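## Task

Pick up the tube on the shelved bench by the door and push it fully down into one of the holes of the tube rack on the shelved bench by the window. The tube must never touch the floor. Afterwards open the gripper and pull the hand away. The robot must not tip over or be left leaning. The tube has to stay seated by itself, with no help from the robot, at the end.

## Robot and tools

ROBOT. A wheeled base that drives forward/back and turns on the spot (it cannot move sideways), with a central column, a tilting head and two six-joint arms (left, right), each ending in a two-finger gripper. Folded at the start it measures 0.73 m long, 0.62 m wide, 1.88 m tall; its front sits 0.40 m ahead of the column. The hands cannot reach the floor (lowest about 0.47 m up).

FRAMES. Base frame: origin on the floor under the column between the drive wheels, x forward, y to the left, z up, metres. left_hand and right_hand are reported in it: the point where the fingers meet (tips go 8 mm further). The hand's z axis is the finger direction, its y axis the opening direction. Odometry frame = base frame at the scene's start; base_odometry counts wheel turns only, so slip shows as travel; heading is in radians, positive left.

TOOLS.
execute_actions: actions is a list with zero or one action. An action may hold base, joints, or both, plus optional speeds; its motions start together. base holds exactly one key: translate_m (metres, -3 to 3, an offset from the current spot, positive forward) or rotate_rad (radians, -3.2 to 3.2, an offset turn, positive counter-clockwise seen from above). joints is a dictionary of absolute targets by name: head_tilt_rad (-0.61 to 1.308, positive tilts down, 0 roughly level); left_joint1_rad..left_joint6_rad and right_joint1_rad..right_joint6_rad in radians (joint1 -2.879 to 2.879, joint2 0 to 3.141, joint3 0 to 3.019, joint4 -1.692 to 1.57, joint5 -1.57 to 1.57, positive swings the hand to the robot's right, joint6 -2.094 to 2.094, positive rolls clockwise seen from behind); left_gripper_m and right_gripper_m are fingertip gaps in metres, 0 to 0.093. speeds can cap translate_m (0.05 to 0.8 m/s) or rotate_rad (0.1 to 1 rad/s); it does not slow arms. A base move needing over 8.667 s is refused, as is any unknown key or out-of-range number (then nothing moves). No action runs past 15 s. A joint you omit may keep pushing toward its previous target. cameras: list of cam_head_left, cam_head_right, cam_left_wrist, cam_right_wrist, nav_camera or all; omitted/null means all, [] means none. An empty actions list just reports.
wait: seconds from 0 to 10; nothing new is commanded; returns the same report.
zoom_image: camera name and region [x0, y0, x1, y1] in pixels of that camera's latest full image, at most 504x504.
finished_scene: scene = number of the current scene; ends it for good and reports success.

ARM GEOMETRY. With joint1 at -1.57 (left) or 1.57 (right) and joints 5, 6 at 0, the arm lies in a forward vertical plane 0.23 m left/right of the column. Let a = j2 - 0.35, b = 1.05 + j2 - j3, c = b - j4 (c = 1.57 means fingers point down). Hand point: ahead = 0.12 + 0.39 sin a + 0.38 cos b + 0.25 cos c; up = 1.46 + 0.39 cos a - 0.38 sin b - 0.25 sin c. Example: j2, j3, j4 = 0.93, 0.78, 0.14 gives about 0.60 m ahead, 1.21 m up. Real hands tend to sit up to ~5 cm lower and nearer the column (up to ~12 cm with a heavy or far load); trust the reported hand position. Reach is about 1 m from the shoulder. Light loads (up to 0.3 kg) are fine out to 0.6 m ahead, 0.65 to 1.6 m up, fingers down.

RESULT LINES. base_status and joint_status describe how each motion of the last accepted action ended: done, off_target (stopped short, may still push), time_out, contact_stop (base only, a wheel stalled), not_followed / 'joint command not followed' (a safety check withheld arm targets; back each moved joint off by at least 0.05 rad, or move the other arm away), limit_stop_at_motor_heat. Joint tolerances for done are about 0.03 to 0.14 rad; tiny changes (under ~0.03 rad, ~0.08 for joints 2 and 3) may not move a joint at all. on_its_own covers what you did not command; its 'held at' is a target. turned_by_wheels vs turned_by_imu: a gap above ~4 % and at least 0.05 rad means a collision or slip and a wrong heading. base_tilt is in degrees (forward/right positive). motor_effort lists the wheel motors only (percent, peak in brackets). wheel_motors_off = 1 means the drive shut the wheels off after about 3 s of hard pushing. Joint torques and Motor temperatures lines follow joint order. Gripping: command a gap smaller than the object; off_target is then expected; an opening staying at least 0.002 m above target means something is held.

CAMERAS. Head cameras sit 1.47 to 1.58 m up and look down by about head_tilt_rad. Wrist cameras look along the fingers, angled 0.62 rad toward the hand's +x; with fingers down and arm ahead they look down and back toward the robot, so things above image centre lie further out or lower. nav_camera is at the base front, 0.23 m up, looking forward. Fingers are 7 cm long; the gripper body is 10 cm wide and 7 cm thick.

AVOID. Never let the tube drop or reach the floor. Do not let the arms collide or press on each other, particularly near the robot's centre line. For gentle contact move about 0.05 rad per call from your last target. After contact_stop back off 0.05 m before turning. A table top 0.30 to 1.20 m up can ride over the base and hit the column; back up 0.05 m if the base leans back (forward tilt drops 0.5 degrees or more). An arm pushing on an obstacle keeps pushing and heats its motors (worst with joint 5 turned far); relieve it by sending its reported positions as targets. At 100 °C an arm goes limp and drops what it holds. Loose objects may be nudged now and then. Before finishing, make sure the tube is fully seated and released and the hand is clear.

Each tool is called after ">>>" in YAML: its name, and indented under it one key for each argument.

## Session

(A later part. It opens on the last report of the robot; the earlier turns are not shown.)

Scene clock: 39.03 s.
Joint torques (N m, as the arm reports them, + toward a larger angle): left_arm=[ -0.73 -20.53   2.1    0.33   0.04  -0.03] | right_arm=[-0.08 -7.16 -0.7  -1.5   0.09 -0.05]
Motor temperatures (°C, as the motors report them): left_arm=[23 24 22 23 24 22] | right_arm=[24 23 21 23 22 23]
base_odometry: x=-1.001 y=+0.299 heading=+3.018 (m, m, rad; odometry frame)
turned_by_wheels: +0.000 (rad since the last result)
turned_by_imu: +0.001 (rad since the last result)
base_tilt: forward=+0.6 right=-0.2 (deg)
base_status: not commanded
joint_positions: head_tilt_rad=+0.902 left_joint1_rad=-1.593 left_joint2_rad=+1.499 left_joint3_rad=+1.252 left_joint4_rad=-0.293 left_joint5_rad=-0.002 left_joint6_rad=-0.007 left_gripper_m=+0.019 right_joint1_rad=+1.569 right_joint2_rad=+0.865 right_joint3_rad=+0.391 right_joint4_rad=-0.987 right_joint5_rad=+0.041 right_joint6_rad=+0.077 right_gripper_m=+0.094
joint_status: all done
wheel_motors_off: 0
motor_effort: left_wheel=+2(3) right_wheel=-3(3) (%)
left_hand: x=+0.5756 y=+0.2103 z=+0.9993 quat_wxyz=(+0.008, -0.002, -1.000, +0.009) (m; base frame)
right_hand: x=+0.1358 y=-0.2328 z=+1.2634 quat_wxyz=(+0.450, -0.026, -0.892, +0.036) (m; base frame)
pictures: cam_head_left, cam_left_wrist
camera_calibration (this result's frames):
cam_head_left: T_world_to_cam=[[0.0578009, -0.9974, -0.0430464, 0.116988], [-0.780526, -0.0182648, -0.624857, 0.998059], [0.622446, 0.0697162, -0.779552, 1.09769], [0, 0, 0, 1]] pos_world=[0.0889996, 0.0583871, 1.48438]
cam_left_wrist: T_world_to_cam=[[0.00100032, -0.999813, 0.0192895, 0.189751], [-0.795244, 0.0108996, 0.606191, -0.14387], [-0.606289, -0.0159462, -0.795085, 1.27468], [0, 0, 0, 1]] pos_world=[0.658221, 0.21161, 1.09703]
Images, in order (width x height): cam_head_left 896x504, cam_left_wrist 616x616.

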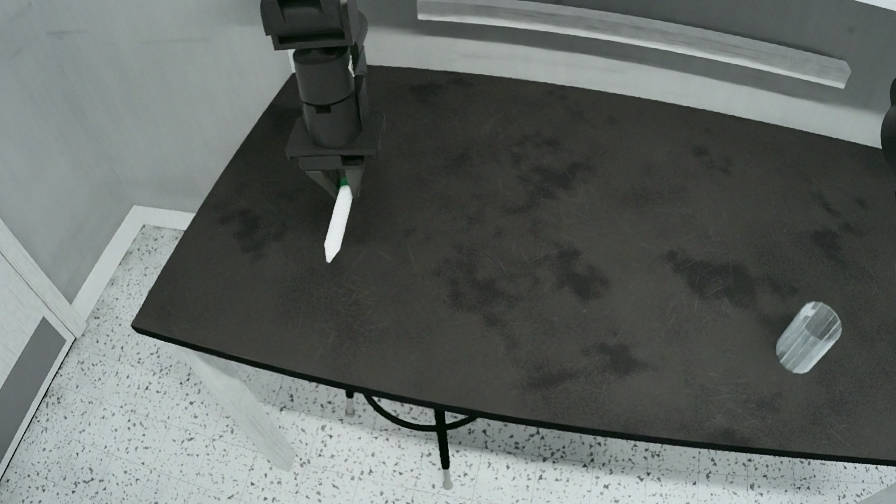

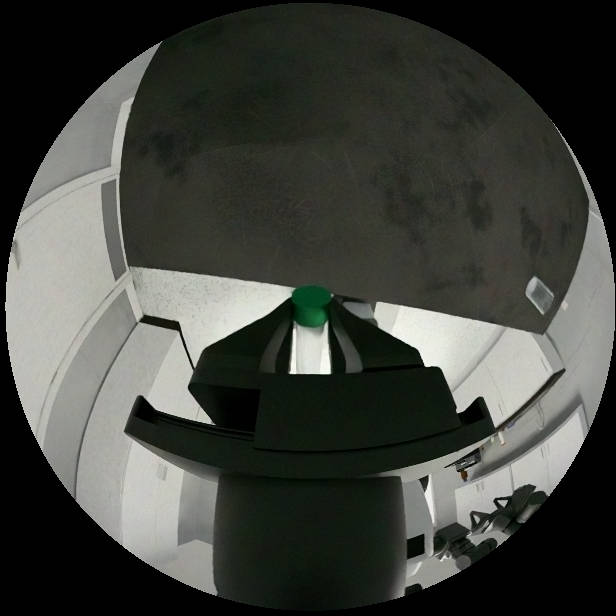

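>>> execute_actions:
  actions:
    - {"base":{"translate_m":-1.0}}
  cameras: []

>>> execute_actions:
  actions:
    - {"base":{"rotate_rad":3.055}}
  cameras: []

>>> execute_actions:
  actions:
    - {"base":{"translate_m":1.08},"joints":{"left_joint2_rad":2.16,"left_joint3_rad":1.76,"left_joint4_rad":1.45,"head_tilt_rad":0.7}}

Scene clock: 46.33 s.
Joint torques (N m, as the arm reports them, + toward a larger angle): left_arm=[ -0.76 -20.5    2.34   0.28   0.04  -0.03] | right_arm=[-0.11 -7.04 -0.57 -1.57  0.09 -0.05]
Motor temperatures (°C, as the motors report them): left_arm=[23 25 22 23 24 22] | right_arm=[24 23 21 23 22 23]
base_odometry: x=-0.009 y=+0.177 heading=+3.019 (m, m, rad; odometry frame)
turned_by_wheels: +0.000 (rad since the last result)
turned_by_imu: +0.001 (rad since the last result)
base_tilt: forward=+0.7 right=-0.1 (deg)
base_status: done
joint_positions: head_tilt_rad=+0.902 left_joint1_rad=-1.593 left_joint2_rad=+1.499 left_joint3_rad=+1.249 left_joint4_rad=-0.293 left_joint5_rad=-0.002 left_joint6_rad=-0.007 left_gripper_m=+0.019 right_joint1_rad=+1.569 right_joint2_rad=+0.865 right_joint3_rad=+0.388 right_joint4_rad=-0.987 right_joint5_rad=+0.041 right_joint6_rad=+0.077 right_gripper_m=+0.094
joint_status: not commanded
wheel_motors_off: 0
motor_effort: left_wheel=+0(65) right_wheel=+0(57) (%)
left_hand: x=+0.5736 y=+0.2103 z=+0.9989 quat_wxyz=(+0.010, -0.002, -1.000, +0.009) (m; base frame)
right_hand: x=+0.1340 y=-0.2328 z=+1.2640 quat_wxyz=(+0.452, -0.025, -0.891, +0.036) (m; base frame)
pictures: none
No camera images: the call's "cameras" was empty. Leave "cameras" out to get every camera's image.

Scene clock: 50.93 s.
Joint torques (N m, as the arm reports them, + toward a larger angle): left_arm=[ -1.1  -20.15   2.42   0.23   0.02  -0.03] | right_arm=[-0.1  -7.11 -0.62 -1.5   0.09 -0.05]
Motor temperatures (°C, as the motors report them): left_arm=[23 25 22 23 24 22] | right_arm=[24 23 21 23 22 23]
base_odometry: x=-0.009 y=+0.176 heading=-0.211 (m, m, rad; odometry frame)
turned_by_wheels: +3.054 (rad since the last result)
turned_by_imu: +3.046 (rad since the last result)
base_tilt: forward=+0.7 right=-0.2 (deg)
base_status: done
joint_positions: head_tilt_rad=+0.902 left_joint1_rad=-1.589 left_joint2_rad=+1.499 left_joint3_rad=+1.249 left_joint4_rad=-0.293 left_joint5_rad=-0.001 left_joint6_rad=-0.007 left_gripper_m=+0.019 right_joint1_rad=+1.569 right_joint2_rad=+0.865 right_joint3_rad=+0.391 right_joint4_rad=-0.987 right_joint5_rad=+0.041 right_joint6_rad=+0.077 right_gripper_m=+0.094
joint_status: not commanded
wheel_motors_off: 0
motor_effort: left_wheel=-5(46) right_wheel=+4(56) (%)
left_hand: x=+0.5736 y=+0.2131 z=+0.9988 quat_wxyz=(+0.010, -0.001, -1.000, +0.007) (m; base frame)
right_hand: x=+0.1354 y=-0.2328 z=+1.2636 quat_wxyz=(+0.451, -0.026, -0.892, +0.036) (m; base frame)
pictures: none
No camera images: the call's "cameras" was empty. Leave "cameras" out to get every camera's image.

Scene clock: 54.10 s.
Joint torques (N m, as the arm reports them, + toward a larger angle): left_arm=[ -1.07 -22.12   3.15   2.49   0.02  -0.03] | right_arm=[-0.1  -6.99 -0.8  -1.53  0.09 -0.05]
Motor temperatures (°C, as the motors report them): left_arm=[23 26 22 23 24 22] | right_arm=[24 23 21 23 22 23]
base_odometry: x=+1.047 y=-0.049 heading=-0.210 (m, m, rad; odometry frame)
turned_by_wheels: +0.000 (rad since the last result)
turned_by_imu: +0.002 (rad since the last result)
base_tilt: forward=+0.5 right=-0.1 (deg)
base_status: done
joint_positions: head_tilt_rad=+0.716 left_joint1_rad=-1.589 left_joint2_rad=+2.159 left_joint3_rad=+1.752 left_joint4_rad=+1.436 left_joint5_rad=-0.001 left_joint6_rad=-0.007 left_gripper_m=+0.019 right_joint1_rad=+1.569 right_joint2_rad=+0.865 right_joint3_rad=+0.393 right_joint4_rad=-0.987 right_joint5_rad=+0.041 right_joint6_rad=+0.077 right_gripper_m=+0.094
joint_status: all done
wheel_motors_off: 0
motor_effort: left_wheel=+0(56) right_wheel=+1(56) (%)
left_hand: x=+0.7880 y=+0.2106 z=+0.9803 quat_wxyz=(-0.701, +0.005, -0.713, +0.011) (m; base frame)
right_hand: x=+0.1368 y=-0.2328 z=+1.2631 quat_wxyz=(+0.450, -0.026, -0.892, +0.036) (m; base frame)
pictures: cam_head_left, cam_head_right, cam_left_wrist, cam_right_wrist, nav_camera
camera_calibration (this result's frames):
cam_head_left: T_world_to_cam=[[0.0647702, -0.9974, -0.0316032, 0.0990174], [-0.651372, -0.0182648, -0.758539, 1.19747], [0.755989, 0.0697162, -0.650861, 0.892825], [0, 0, 0, 1]] pos_world=[0.0986207, 0.0583871, 1.49256]
cam_head_right: T_world_to_cam=[[0.0715403, -0.996908, -0.0325119, -0.019555], [-0.64296, -0.0211717, -0.765607, 1.20225], [0.762551, 0.0756756, -0.642486, 0.881591], [0, 0, 0, 1]] pos_world=[0.102136, -0.060756, 1.48622]
cam_left_wrist: T_world_to_cam=[[-0.00962554, -0.999551, 0.0283734, 0.18962], [-0.607749, -0.0166847, -0.793954, 1.26712], [0.794071, -0.0248861, -0.607316, 0.102634], [0, 0, 0, 1]] pos_world=[0.690416, 0.21323, 1.06298]
cam_right_wrist: T_world_to_cam=[[-0.0202164, -0.995719, 0.0901995, -0.344137], [-0.024565, 0.0906854, 0.995577, -1.22192], [-0.999494, 0.0179112, -0.0262932, 0.292824], [0, 0, 0, 1]] pos_world=[0.255702, -0.237098, 1.25526]
Images, in order (width x height): cam_head_left 896x504, cam_head_right 896x504, cam_left_wrist 616x616, cam_right_wrist 616x616, nav_camera 896x504.

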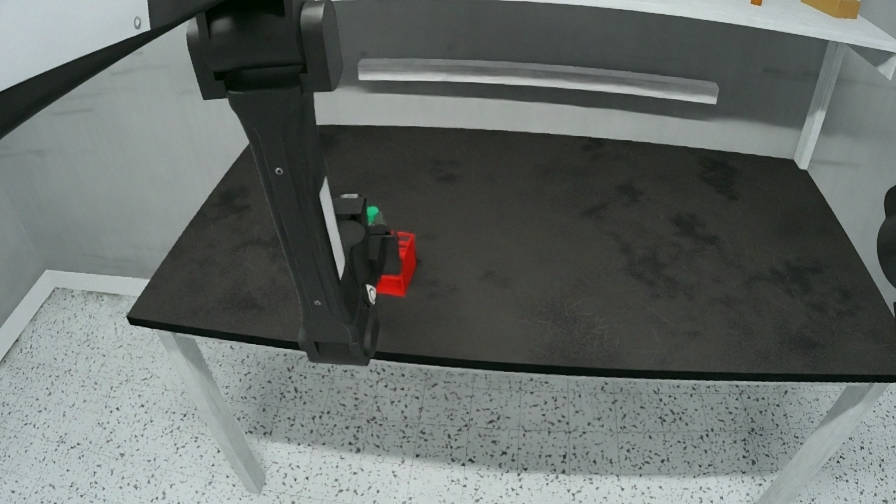

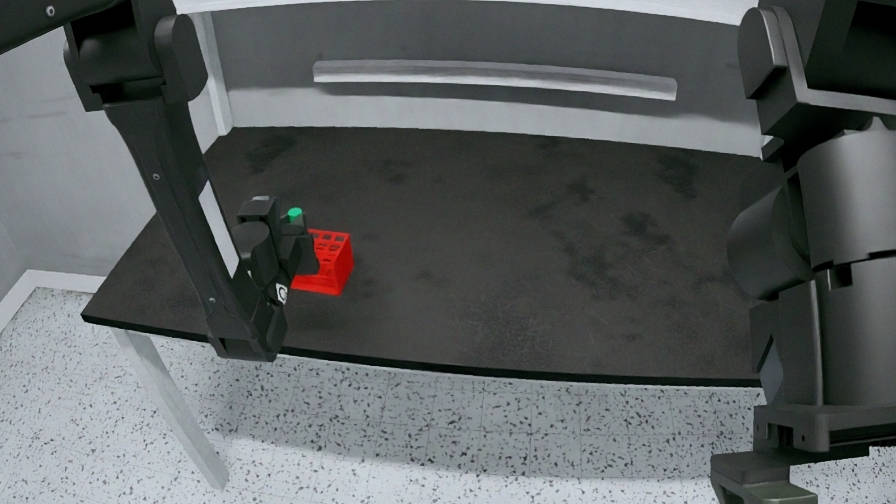

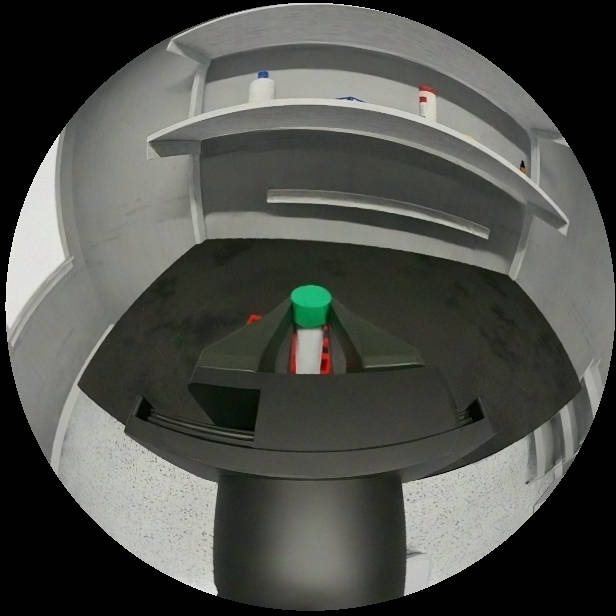

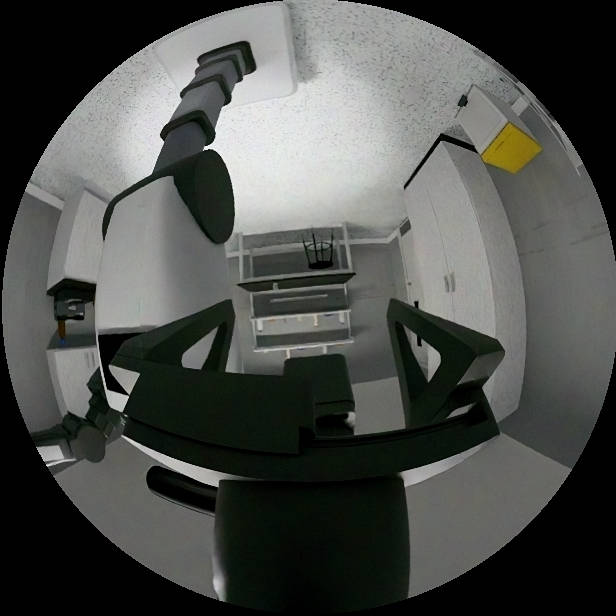

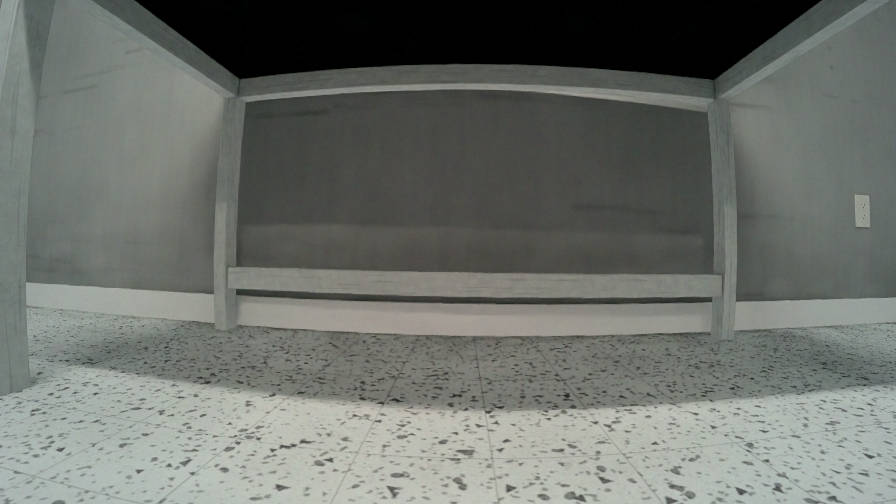

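>>> execute_actions:
  actions:
    - {"base":{"rotate_rad":0.17},"joints":{"left_joint5_rad":1.0}}
  cameras: []

>>> execute_actions:
  actions:
    - {"base":{"translate_m":0.19},"joints":{"left_joint2_rad":2.22,"left_joint3_rad":1.82}}
  cameras: ["cam_head_left","cam_head_right"]

>>> zoom_image:
  camera: "cam_head_right"
  region: [300,220,500,380]

>>> zoom_image:
  camera: "cam_head_left"
  region: [380,220,580,380]

Scene clock: 60.70 s.
Joint torques (N m, as the arm reports them, + toward a larger angle): left_arm=[ -1.93 -21.16   2.88   2.22   0.06  -0.02] | right_arm=[-0.1  -7.21 -0.84 -1.5   0.09 -0.05]
Motor temperatures (°C, as the motors report them): left_arm=[23 26 22 23 24 22] | right_arm=[24 23 21 23 22 23]
base_odometry: x=+1.048 y=-0.049 heading=-0.042 (m, m, rad; odometry frame)
turned_by_wheels: +0.168 (rad since the last result)
turned_by_imu: +0.166 (rad since the last result)
base_tilt: forward=+0.5 right=+0.0 (deg)
base_status: done
joint_positions: head_tilt_rad=+0.716 left_joint1_rad=-1.588 left_joint2_rad=+2.159 left_joint3_rad=+1.752 left_joint4_rad=+1.436 left_joint5_rad=+0.998 left_joint6_rad=-0.007 left_gripper_m=+0.019 right_joint1_rad=+1.569 right_joint2_rad=+0.865 right_joint3_rad=+0.393 right_joint4_rad=-0.987 right_joint5_rad=+0.041 right_joint6_rad=+0.077 right_gripper_m=+0.094
joint_status: all done
wheel_motors_off: 0
motor_effort: left_wheel=-1(52) right_wheel=+0(47) (%)
left_hand: x=+0.7080 y=+0.0675 z=+0.9838 quat_wxyz=(-0.615, -0.331, -0.624, +0.351) (m; base frame)
right_hand: x=+0.1368 y=-0.2328 z=+1.2631 quat_wxyz=(+0.450, -0.026, -0.892, +0.036) (m; base frame)
pictures: none
No camera images: the call's "cameras" was empty. Leave "cameras" out to get every camera's image.

Scene clock: 62.37 s.
Joint torques (N m, as the arm reports them, + toward a larger angle): left_arm=[ -1.65 -21.33   3.01   2.2    0.02  -0.03] | right_arm=[-0.07 -7.21 -0.92 -1.51  0.09 -0.05]
Motor temperatures (°C, as the motors report them): left_arm=[23 26 22 23 24 22] | right_arm=[24 23 21 23 22 23]
base_odometry: x=+1.238 y=-0.057 heading=-0.040 (m, m, rad; odometry frame)
turned_by_wheels: +0.002 (rad since the last result)
turned_by_imu: +0.002 (rad since the last result)
base_tilt: forward=+0.7 right=-0.2 (deg)
base_status: done
joint_positions: head_tilt_rad=+0.716 left_joint1_rad=-1.591 left_joint2_rad=+2.224 left_joint3_rad=+1.810 left_joint4_rad=+1.436 left_joint5_rad=+0.999 left_joint6_rad=-0.007 left_gripper_m=+0.019 right_joint1_rad=+1.569 right_joint2_rad=+0.866 right_joint3_rad=+0.394 right_joint4_rad=-0.987 right_joint5_rad=+0.041 right_joint6_rad=+0.077 right_gripper_m=+0.094
joint_status: all done
wheel_motors_off: 0
motor_effort: left_wheel=+0(59) right_wheel=-1(52) (%)
left_hand: x=+0.6979 y=+0.0651 z=+0.9586 quat_wxyz=(-0.613, -0.330, -0.625, +0.353) (m; base frame)
right_hand: x=+0.1369 y=-0.2328 z=+1.2630 quat_wxyz=(+0.450, -0.026, -0.892, +0.036) (m; base frame)
pictures: cam_head_left, cam_head_right
camera_calibration (this result's frames):
cam_head_left: T_world_to_cam=[[0.064779, -0.9974, -0.0315852, 0.0989892], [-0.651161, -0.0182648, -0.75872, 1.19774], [0.75617, 0.0697162, -0.650651, 0.892492], [0, 0, 0, 1]] pos_world=[0.0986339, 0.0583871, 1.49258]
cam_head_right: T_world_to_cam=[[0.0715494, -0.996908, -0.032492, -0.0195862], [-0.642747, -0.0211717, -0.765786, 1.20251], [0.76273, 0.0756756, -0.642274, 0.881255], [0, 0, 0, 1]] pos_world=[0.102151, -0.060756, 1.48624]
Images, in order (width x height): cam_head_left 896x504, cam_head_right 896x504.

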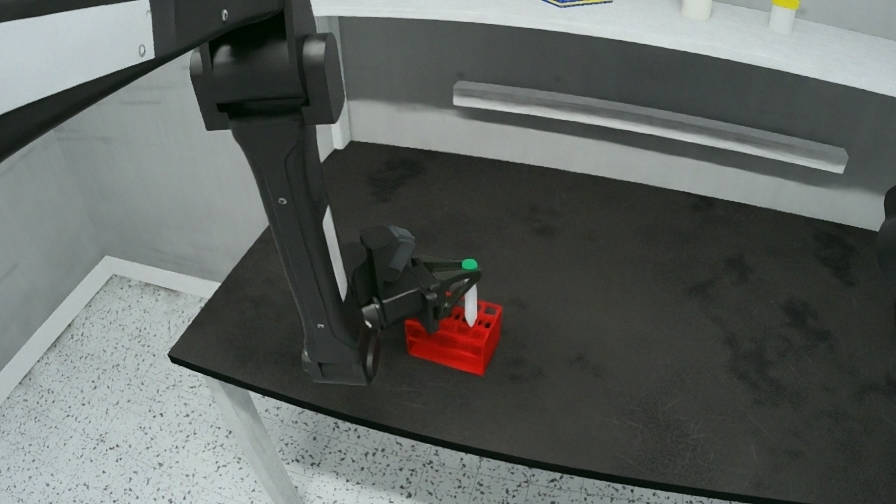

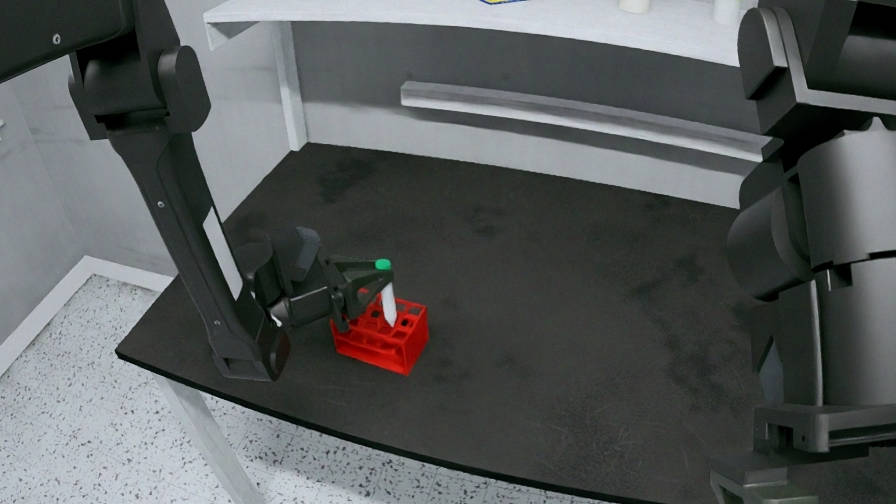

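Region (300, 220, 500, 380) of cam_head_right's 896x504 image, scaled by 2.520, with more detail than that image has; it fills the top 403 rows of this view, and the rest is white.

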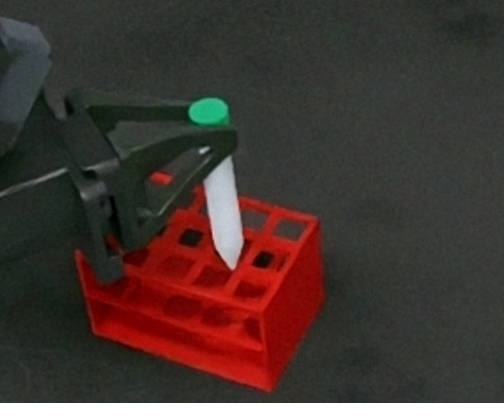

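Region (380, 220, 580, 380) of cam_head_left's 896x504 image, scaled by 2.520, with more detail than that image has; it fills the top 403 rows of this view, and the rest is white.

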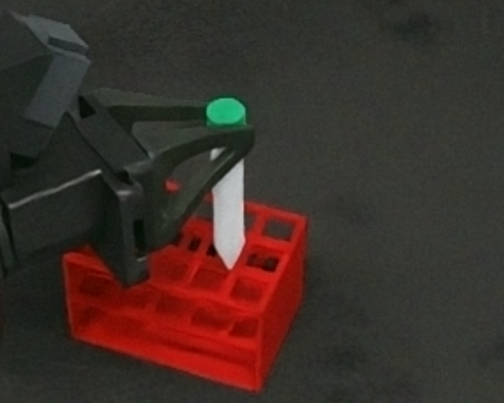

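>>> execute_actions:
  actions:
    - {"base":{"translate_m":0.021}}
  cameras: []

>>> execute_actions:
  actions:
    - {"joints":{"left_joint2_rad":2.28,"left_joint3_rad":1.9}}
  cameras: ["cam_head_left","cam_head_right"]

>>> zoom_image:
  camera: "cam_head_right"
  region: [300,220,500,400]

>>> zoom_image:
  camera: "cam_head_left"
  region: [380,220,580,400]

Scene clock: 75.17 s.
Joint torques (N m, as the arm reports them, + toward a larger angle): left_arm=[ -1.77 -21.46   2.86   2.18   0.02  -0.03] | right_arm=[-0.12 -7.16 -0.64 -1.51  0.09 -0.05]
Motor temperatures (°C, as the motors report them): left_arm=[23 27 22 23 24 22] | right_arm=[24 23 21 23 22 23]
base_odometry: x=+1.259 y=-0.058 heading=-0.040 (m, m, rad; odometry frame)
turned_by_wheels: +0.001 (rad since the last result)
turned_by_imu: +0.002 (rad since the last result)
base_tilt: forward=+0.6 right=-0.2 (deg)
base_status: done
joint_positions: head_tilt_rad=+0.715 left_joint1_rad=-1.591 left_joint2_rad=+2.222 left_joint3_rad=+1.812 left_joint4_rad=+1.436 left_joint5_rad=+0.999 left_joint6_rad=-0.007 left_gripper_m=+0.019 right_joint1_rad=+1.569 right_joint2_rad=+0.866 right_joint3_rad=+0.391 right_joint4_rad=-0.987 right_joint5_rad=+0.041 right_joint6_rad=+0.077 right_gripper_m=+0.094
joint_status: not commanded
wheel_motors_off: 0
motor_effort: left_wheel=+0(36) right_wheel=+1(43) (%)
left_hand: x=+0.6995 y=+0.0651 z=+0.9601 quat_wxyz=(-0.614, -0.331, -0.624, +0.353) (m; base frame)
right_hand: x=+0.1355 y=-0.2328 z=+1.2635 quat_wxyz=(+0.451, -0.026, -0.891, +0.036) (m; base frame)
pictures: none
No camera images: the call's "cameras" was empty. Leave "cameras" out to get every camera's image.

Scene clock: 75.87 s.
Joint torques (N m, as the arm reports them, + toward a larger angle): left_arm=[ -1.62 -20.43   3.57   2.21   0.    -0.03] | right_arm=[-0.1  -7.27 -0.66 -1.5   0.09 -0.05]
Motor temperatures (°C, as the motors report them): left_arm=[23 27 22 23 24 22] | right_arm=[24 23 21 23 22 23]
base_odometry: x=+1.259 y=-0.058 heading=-0.040 (m, m, rad; odometry frame)
turned_by_wheels: +0.000 (rad since the last result)
turned_by_imu: +0.000 (rad since the last result)
base_tilt: forward=+0.5 right=-0.2 (deg)
base_status: not commanded
joint_positions: head_tilt_rad=+0.715 left_joint1_rad=-1.591 left_joint2_rad=+2.270 left_joint3_rad=+1.885 left_joint4_rad=+1.436 left_joint5_rad=+0.999 left_joint6_rad=-0.007 left_gripper_m=+0.019 right_joint1_rad=+1.569 right_joint2_rad=+0.866 right_joint3_rad=+0.391 right_joint4_rad=-0.987 right_joint5_rad=+0.041 right_joint6_rad=+0.077 right_gripper_m=+0.094
joint_status: all done
wheel_motors_off: 0
motor_effort: left_wheel=+1(0) right_wheel=-1(1) (%)
left_hand: x=+0.7033 y=+0.0649 z=+0.9481 quat_wxyz=(-0.622, -0.335, -0.616, +0.349) (m; base frame)
right_hand: x=+0.1355 y=-0.2328 z=+1.2635 quat_wxyz=(+0.451, -0.026, -0.891, +0.036) (m; base frame)
pictures: cam_head_left, cam_head_right
camera_calibration (this result's frames):
cam_head_left: T_world_to_cam=[[0.0647848, -0.9974, -0.0315733, 0.0989706], [-0.651021, -0.0182648, -0.75884, 1.19792], [0.75629, 0.0697162, -0.650512, 0.892271], [0, 0, 0, 1]] pos_world=[0.0986427, 0.0583871, 1.49259]
cam_head_right: T_world_to_cam=[[0.0715554, -0.996908, -0.0324788, -0.0196067], [-0.642606, -0.0211717, -0.765904, 1.20269], [0.762848, 0.0756756, -0.642134, 0.881033], [0, 0, 0, 1]] pos_world=[0.102161, -0.060756, 1.48625]
Images, in order (width x height): cam_head_left 896x504, cam_head_right 896x504.

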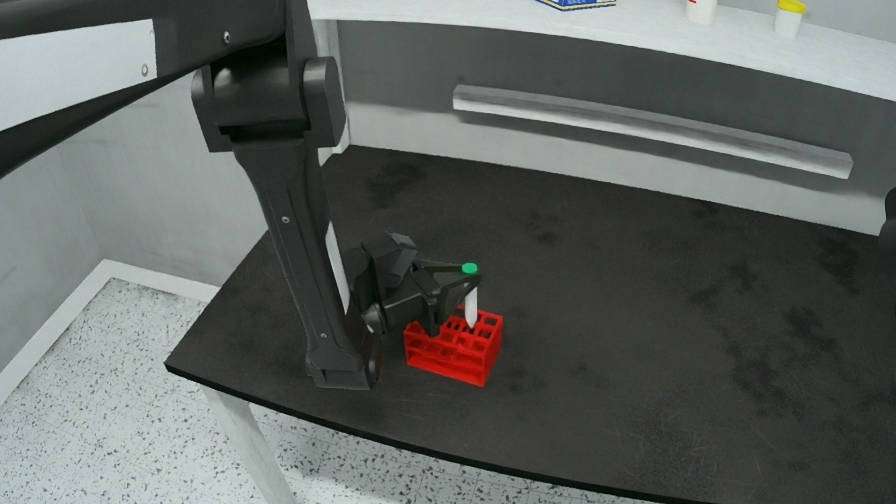

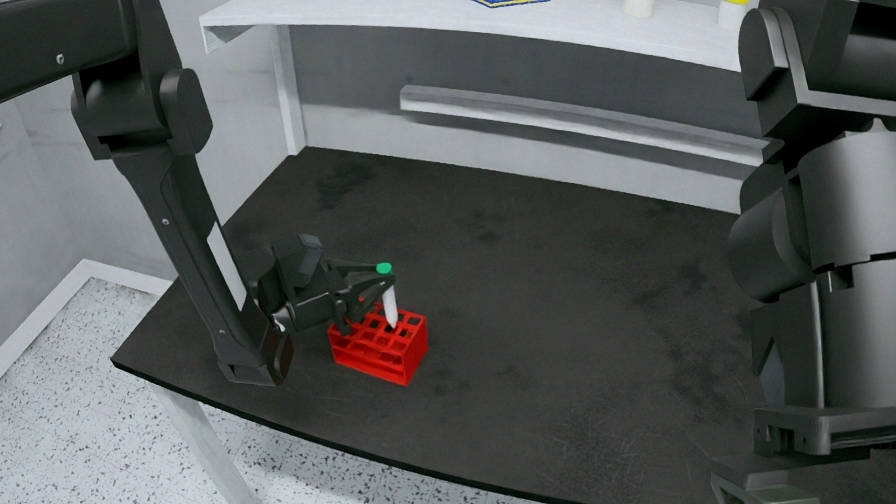

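Region (300, 220, 500, 400) of cam_head_right's 896x504 image, scaled by 2.520, with more detail than that image has; it fills the top 454 rows of this view, and the rest is white.

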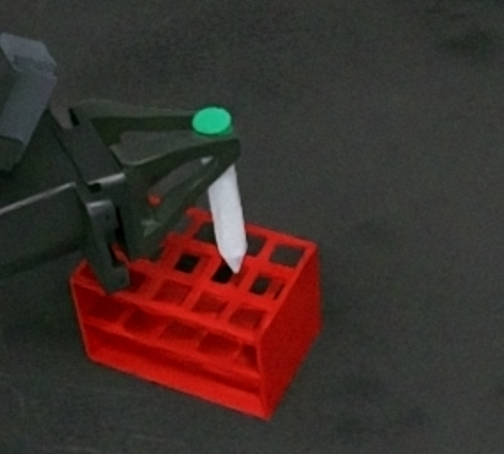

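Region (380, 220, 580, 400) of cam_head_left's 896x504 image, scaled by 2.520, with more detail than that image has; it fills the top 454 rows of this view, and the rest is white.

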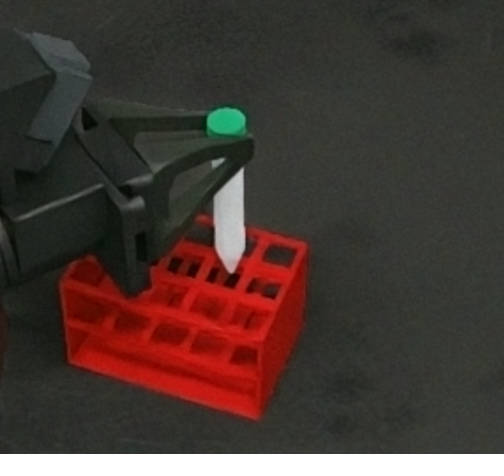

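Shift ~4mm left, lower.

>>> execute_actions:
  actions:
    - {"base":{"rotate_rad":0.007},"joints":{"left_joint2_rad":2.35,"left_joint3_rad":1.985,"left_joint4_rad":1.42}}
  cameras: ["cam_head_right"]

>>> execute_actions:
  actions:
    - {"joints":{"left_joint2_rad":2.46,"left_joint3_rad":2.14,"left_joint4_rad":1.37}}
  cameras: ["cam_head_right"]

>>> zoom_image:
  camera: "cam_head_right"
  region: [300,220,500,400]

Scene clock: 82.90 s.
Joint torques (N m, as the arm reports them, + toward a larger angle): left_arm=[ -1.46 -20.18   3.83   1.22   0.01  -0.04] | right_arm=[-0.09 -7.23 -0.7  -1.52  0.09 -0.05]
Motor temperatures (°C, as the motors report them): left_arm=[23 27 22 23 24 22] | right_arm=[24 23 21 23 22 23]
base_odometry: x=+1.259 y=-0.058 heading=-0.035 (m, m, rad; odometry frame)
turned_by_wheels: +0.005 (rad since the last result)
turned_by_imu: +0.006 (rad since the last result)
base_tilt: forward=+0.6 right=-0.2 (deg)
base_status: done
joint_positions: head_tilt_rad=+0.715 left_joint1_rad=-1.592 left_joint2_rad=+2.347 left_joint3_rad=+1.970 left_joint4_rad=+1.427 left_joint5_rad=+0.999 left_joint6_rad=-0.006 left_gripper_m=+0.019 right_joint1_rad=+1.569 right_joint2_rad=+0.866 right_joint3_rad=+0.391 right_joint4_rad=-0.987 right_joint5_rad=+0.041 right_joint6_rad=+0.077 right_gripper_m=+0.094
joint_status: all done
wheel_motors_off: 0
motor_effort: left_wheel=-1(41) right_wheel=+1(40) (%)
left_hand: x=+0.6950 y=+0.0639 z=+0.9212 quat_wxyz=(-0.622, -0.335, -0.616, +0.349) (m; base frame)
right_hand: x=+0.1355 y=-0.2328 z=+1.2635 quat_wxyz=(+0.451, -0.026, -0.891, +0.036) (m; base frame)
pictures: cam_head_right
camera_calibration (this result's frames):
cam_head_right: T_world_to_cam=[[0.0715554, -0.996908, -0.0324788, -0.0196067], [-0.642606, -0.0211717, -0.765904, 1.20269], [0.762848, 0.0756756, -0.642134, 0.881033], [0, 0, 0, 1]] pos_world=[0.102161, -0.060756, 1.48625]
Images, in order (width x height): cam_head_right 896x504.

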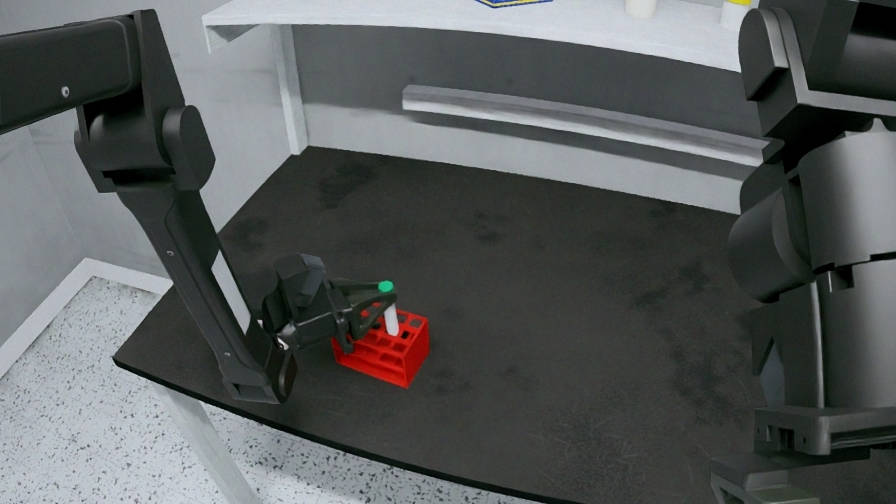

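Scene clock: 83.83 s.
Joint torques (N m, as the arm reports them, + toward a larger angle): left_arm=[ -1.72 -20.3    4.77   1.2    0.02  -0.04] | right_arm=[-0.12 -7.22 -0.63 -1.5   0.09 -0.05]
Motor temperatures (°C, as the motors report them): left_arm=[23 27 22 23 24 22] | right_arm=[24 23 21 23 22 23]
base_odometry: x=+1.259 y=-0.058 heading=-0.035 (m, m, rad; odometry frame)
turned_by_wheels: +0.000 (rad since the last result)
turned_by_imu: +0.000 (rad since the last result)
base_tilt: forward=+0.7 right=-0.2 (deg)
base_status: not commanded
joint_positions: head_tilt_rad=+0.715 left_joint1_rad=-1.592 left_joint2_rad=+2.461 left_joint3_rad=+2.118 left_joint4_rad=+1.378 left_joint5_rad=+0.999 left_joint6_rad=-0.005 left_gripper_m=+0.019 right_joint1_rad=+1.569 right_joint2_rad=+0.866 right_joint3_rad=+0.391 right_joint4_rad=-0.987 right_joint5_rad=+0.041 right_joint6_rad=+0.077 right_gripper_m=+0.094
joint_status: all done
wheel_motors_off: 0
motor_effort: left_wheel=-2(2) right_wheel=+2(2) (%)
left_hand: x=+0.6869 y=+0.0633 z=+0.8817 quat_wxyz=(-0.617, -0.333, -0.621, +0.351) (m; base frame)
right_hand: x=+0.1355 y=-0.2328 z=+1.2635 quat_wxyz=(+0.451, -0.026, -0.891, +0.036) (m; base frame)
pictures: cam_head_right
camera_calibration (this result's frames):
cam_head_right: T_world_to_cam=[[0.0715554, -0.996908, -0.0324788, -0.0196067], [-0.642606, -0.0211717, -0.765904, 1.20269], [0.762848, 0.0756756, -0.642134, 0.881033], [0, 0, 0, 1]] pos_world=[0.102161, -0.060756, 1.48625]
Images, in order (width x height): cam_head_right 896x504.

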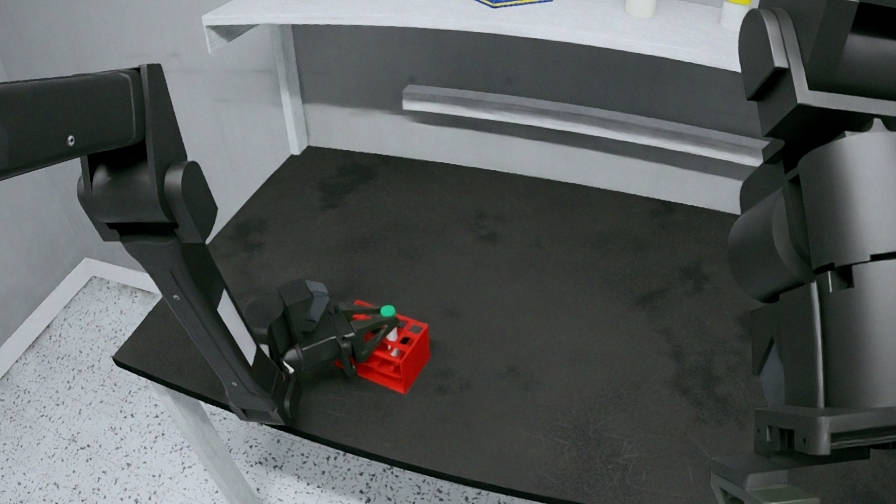

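Region (300, 220, 500, 400) of cam_head_right's 896x504 image, scaled by 2.520, with more detail than that image has; it fills the top 454 rows of this view, and the rest is white.

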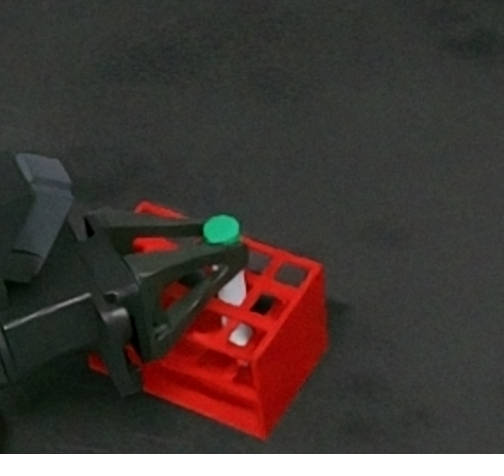

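>>> execute_actions:
  actions:
    - {"joints":{"left_gripper_m":0.09}}
  cameras: []

>>> execute_actions:
  actions:
    - {"joints":{"left_joint2_rad":1.8,"left_joint3_rad":1.4}}
  cameras: []

>>> execute_actions:
  actions:
    - {"base":{"translate_m":-0.3},"joints":{"left_joint5_rad":0}}
  cameras: ["cam_head_right"]

>>> finished_scene:
  scene: 1

Scene clock: 89.87 s.
Joint torques (N m, as the arm reports them, + toward a larger angle): left_arm=[ -1.63 -20.36   4.84   1.16   0.02  -0.04] | right_arm=[-0.08 -7.2  -0.7  -1.49  0.09 -0.05]
Motor temperatures (°C, as the motors report them): left_arm=[23 27 23 23 24 22] | right_arm=[24 23 21 23 22 23]
base_odometry: x=+1.259 y=-0.058 heading=-0.035 (m, m, rad; odometry frame)
turned_by_wheels: +0.000 (rad since the last result)
turned_by_imu: +0.001 (rad since the last result)
base_tilt: forward=+0.7 right=-0.2 (deg)
base_status: not commanded
joint_positions: head_tilt_rad=+0.715 left_joint1_rad=-1.592 left_joint2_rad=+2.461 left_joint3_rad=+2.118 left_joint4_rad=+1.378 left_joint5_rad=+0.999 left_joint6_rad=-0.005 left_gripper_m=+0.090 right_joint1_rad=+1.569 right_joint2_rad=+0.866 right_joint3_rad=+0.391 right_joint4_rad=-0.987 right_joint5_rad=+0.041 right_joint6_rad=+0.077 right_gripper_m=+0.094
joint_status: all done
wheel_motors_off: 0
motor_effort: left_wheel=-2(2) right_wheel=+1(1) (%)
left_hand: x=+0.6869 y=+0.0633 z=+0.8817 quat_wxyz=(-0.617, -0.333, -0.621, +0.351) (m; base frame)
right_hand: x=+0.1355 y=-0.2328 z=+1.2635 quat_wxyz=(+0.451, -0.026, -0.891, +0.036) (m; base frame)
pictures: none
No camera images: the call's "cameras" was empty. Leave "cameras" out to get every camera's image.

Scene clock: 91.53 s.
Joint torques (N m, as the arm reports them, + toward a larger angle): left_arm=[ -1.63 -22.2    2.02   1.33   0.04  -0.04] | right_arm=[-0.07 -7.23 -0.7  -1.51  0.09 -0.05]
Motor temperatures (°C, as the motors report them): left_arm=[23 27 23 23 24 22] | right_arm=[24 23 21 23 22 23]
base_odometry: x=+1.259 y=-0.058 heading=-0.035 (m, m, rad; odometry frame)
turned_by_wheels: +0.000 (rad since the last result)
turned_by_imu: +0.001 (rad since the last result)
base_tilt: forward=+0.6 right=-0.2 (deg)
base_status: not commanded
joint_positions: head_tilt_rad=+0.715 left_joint1_rad=-1.592 left_joint2_rad=+1.803 left_joint3_rad=+1.401 left_joint4_rad=+1.373 left_joint5_rad=+0.999 left_joint6_rad=-0.005 left_gripper_m=+0.090 right_joint1_rad=+1.569 right_joint2_rad=+0.866 right_joint3_rad=+0.391 right_joint4_rad=-0.987 right_joint5_rad=+0.041 right_joint6_rad=+0.077 right_gripper_m=+0.094
joint_status: all done
wheel_motors_off: 0
motor_effort: left_wheel=-2(3) right_wheel=+2(4) (%)
left_hand: x=+0.7178 y=+0.0671 z=+1.1110 quat_wxyz=(-0.597, -0.322, -0.639, +0.362) (m; base frame)
right_hand: x=+0.1355 y=-0.2328 z=+1.2635 quat_wxyz=(+0.451, -0.026, -0.891, +0.036) (m; base frame)
pictures: none
No camera images: the call's "cameras" was empty. Leave "cameras" out to get every camera's image.

Scene clock: 93.43 s.
Joint torques (N m, as the arm reports them, + toward a larger angle): left_arm=[ -1.09 -22.57   2.59   1.74  -0.08  -0.04] | right_arm=[-0.12 -7.21 -0.45 -1.48  0.09 -0.05]
Motor temperatures (°C, as the motors report them): left_arm=[23 27 23 23 24 22] | right_arm=[24 23 21 23 22 23]
base_odometry: x=+0.959 y=-0.047 heading=-0.034 (m, m, rad; odometry frame)
turned_by_wheels: +0.002 (rad since the last result)
turned_by_imu: +0.002 (rad since the last result)
base_tilt: forward=+0.6 right=-0.1 (deg)
base_status: done
joint_positions: head_tilt_rad=+0.715 left_joint1_rad=-1.592 left_joint2_rad=+1.802 left_joint3_rad=+1.398 left_joint4_rad=+1.373 left_joint5_rad=+0.002 left_joint6_rad=-0.005 left_gripper_m=+0.090 right_joint1_rad=+1.569 right_joint2_rad=+0.866 right_joint3_rad=+0.388 right_joint4_rad=-0.987 right_joint5_rad=+0.041 right_joint6_rad=+0.077 right_gripper_m=+0.094
joint_status: all done
wheel_motors_off: 0
motor_effort: left_wheel=+0(65) right_wheel=-1(37) (%)
left_hand: x=+0.7968 y=+0.2101 z=+1.1018 quat_wxyz=(-0.679, +0.004, -0.734, +0.013) (m; base frame)
right_hand: x=+0.1339 y=-0.2328 z=+1.2640 quat_wxyz=(+0.452, -0.025, -0.891, +0.036) (m; base frame)
pictures: cam_head_right
camera_calibration (this result's frames):
cam_head_right: T_world_to_cam=[[0.0715554, -0.996908, -0.0324788, -0.0196067], [-0.642606, -0.0211717, -0.765904, 1.20269], [0.762848, 0.0756756, -0.642134, 0.881034], [0, 0, 0, 1]] pos_world=[0.102161, -0.060756, 1.48625]
Images, in order (width x height): cam_head_right 896x504.

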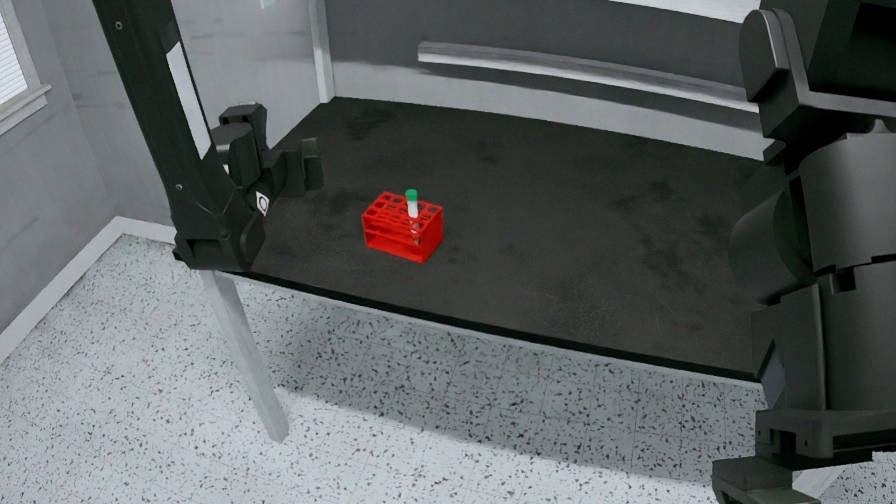

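The scene is finished: the task was done.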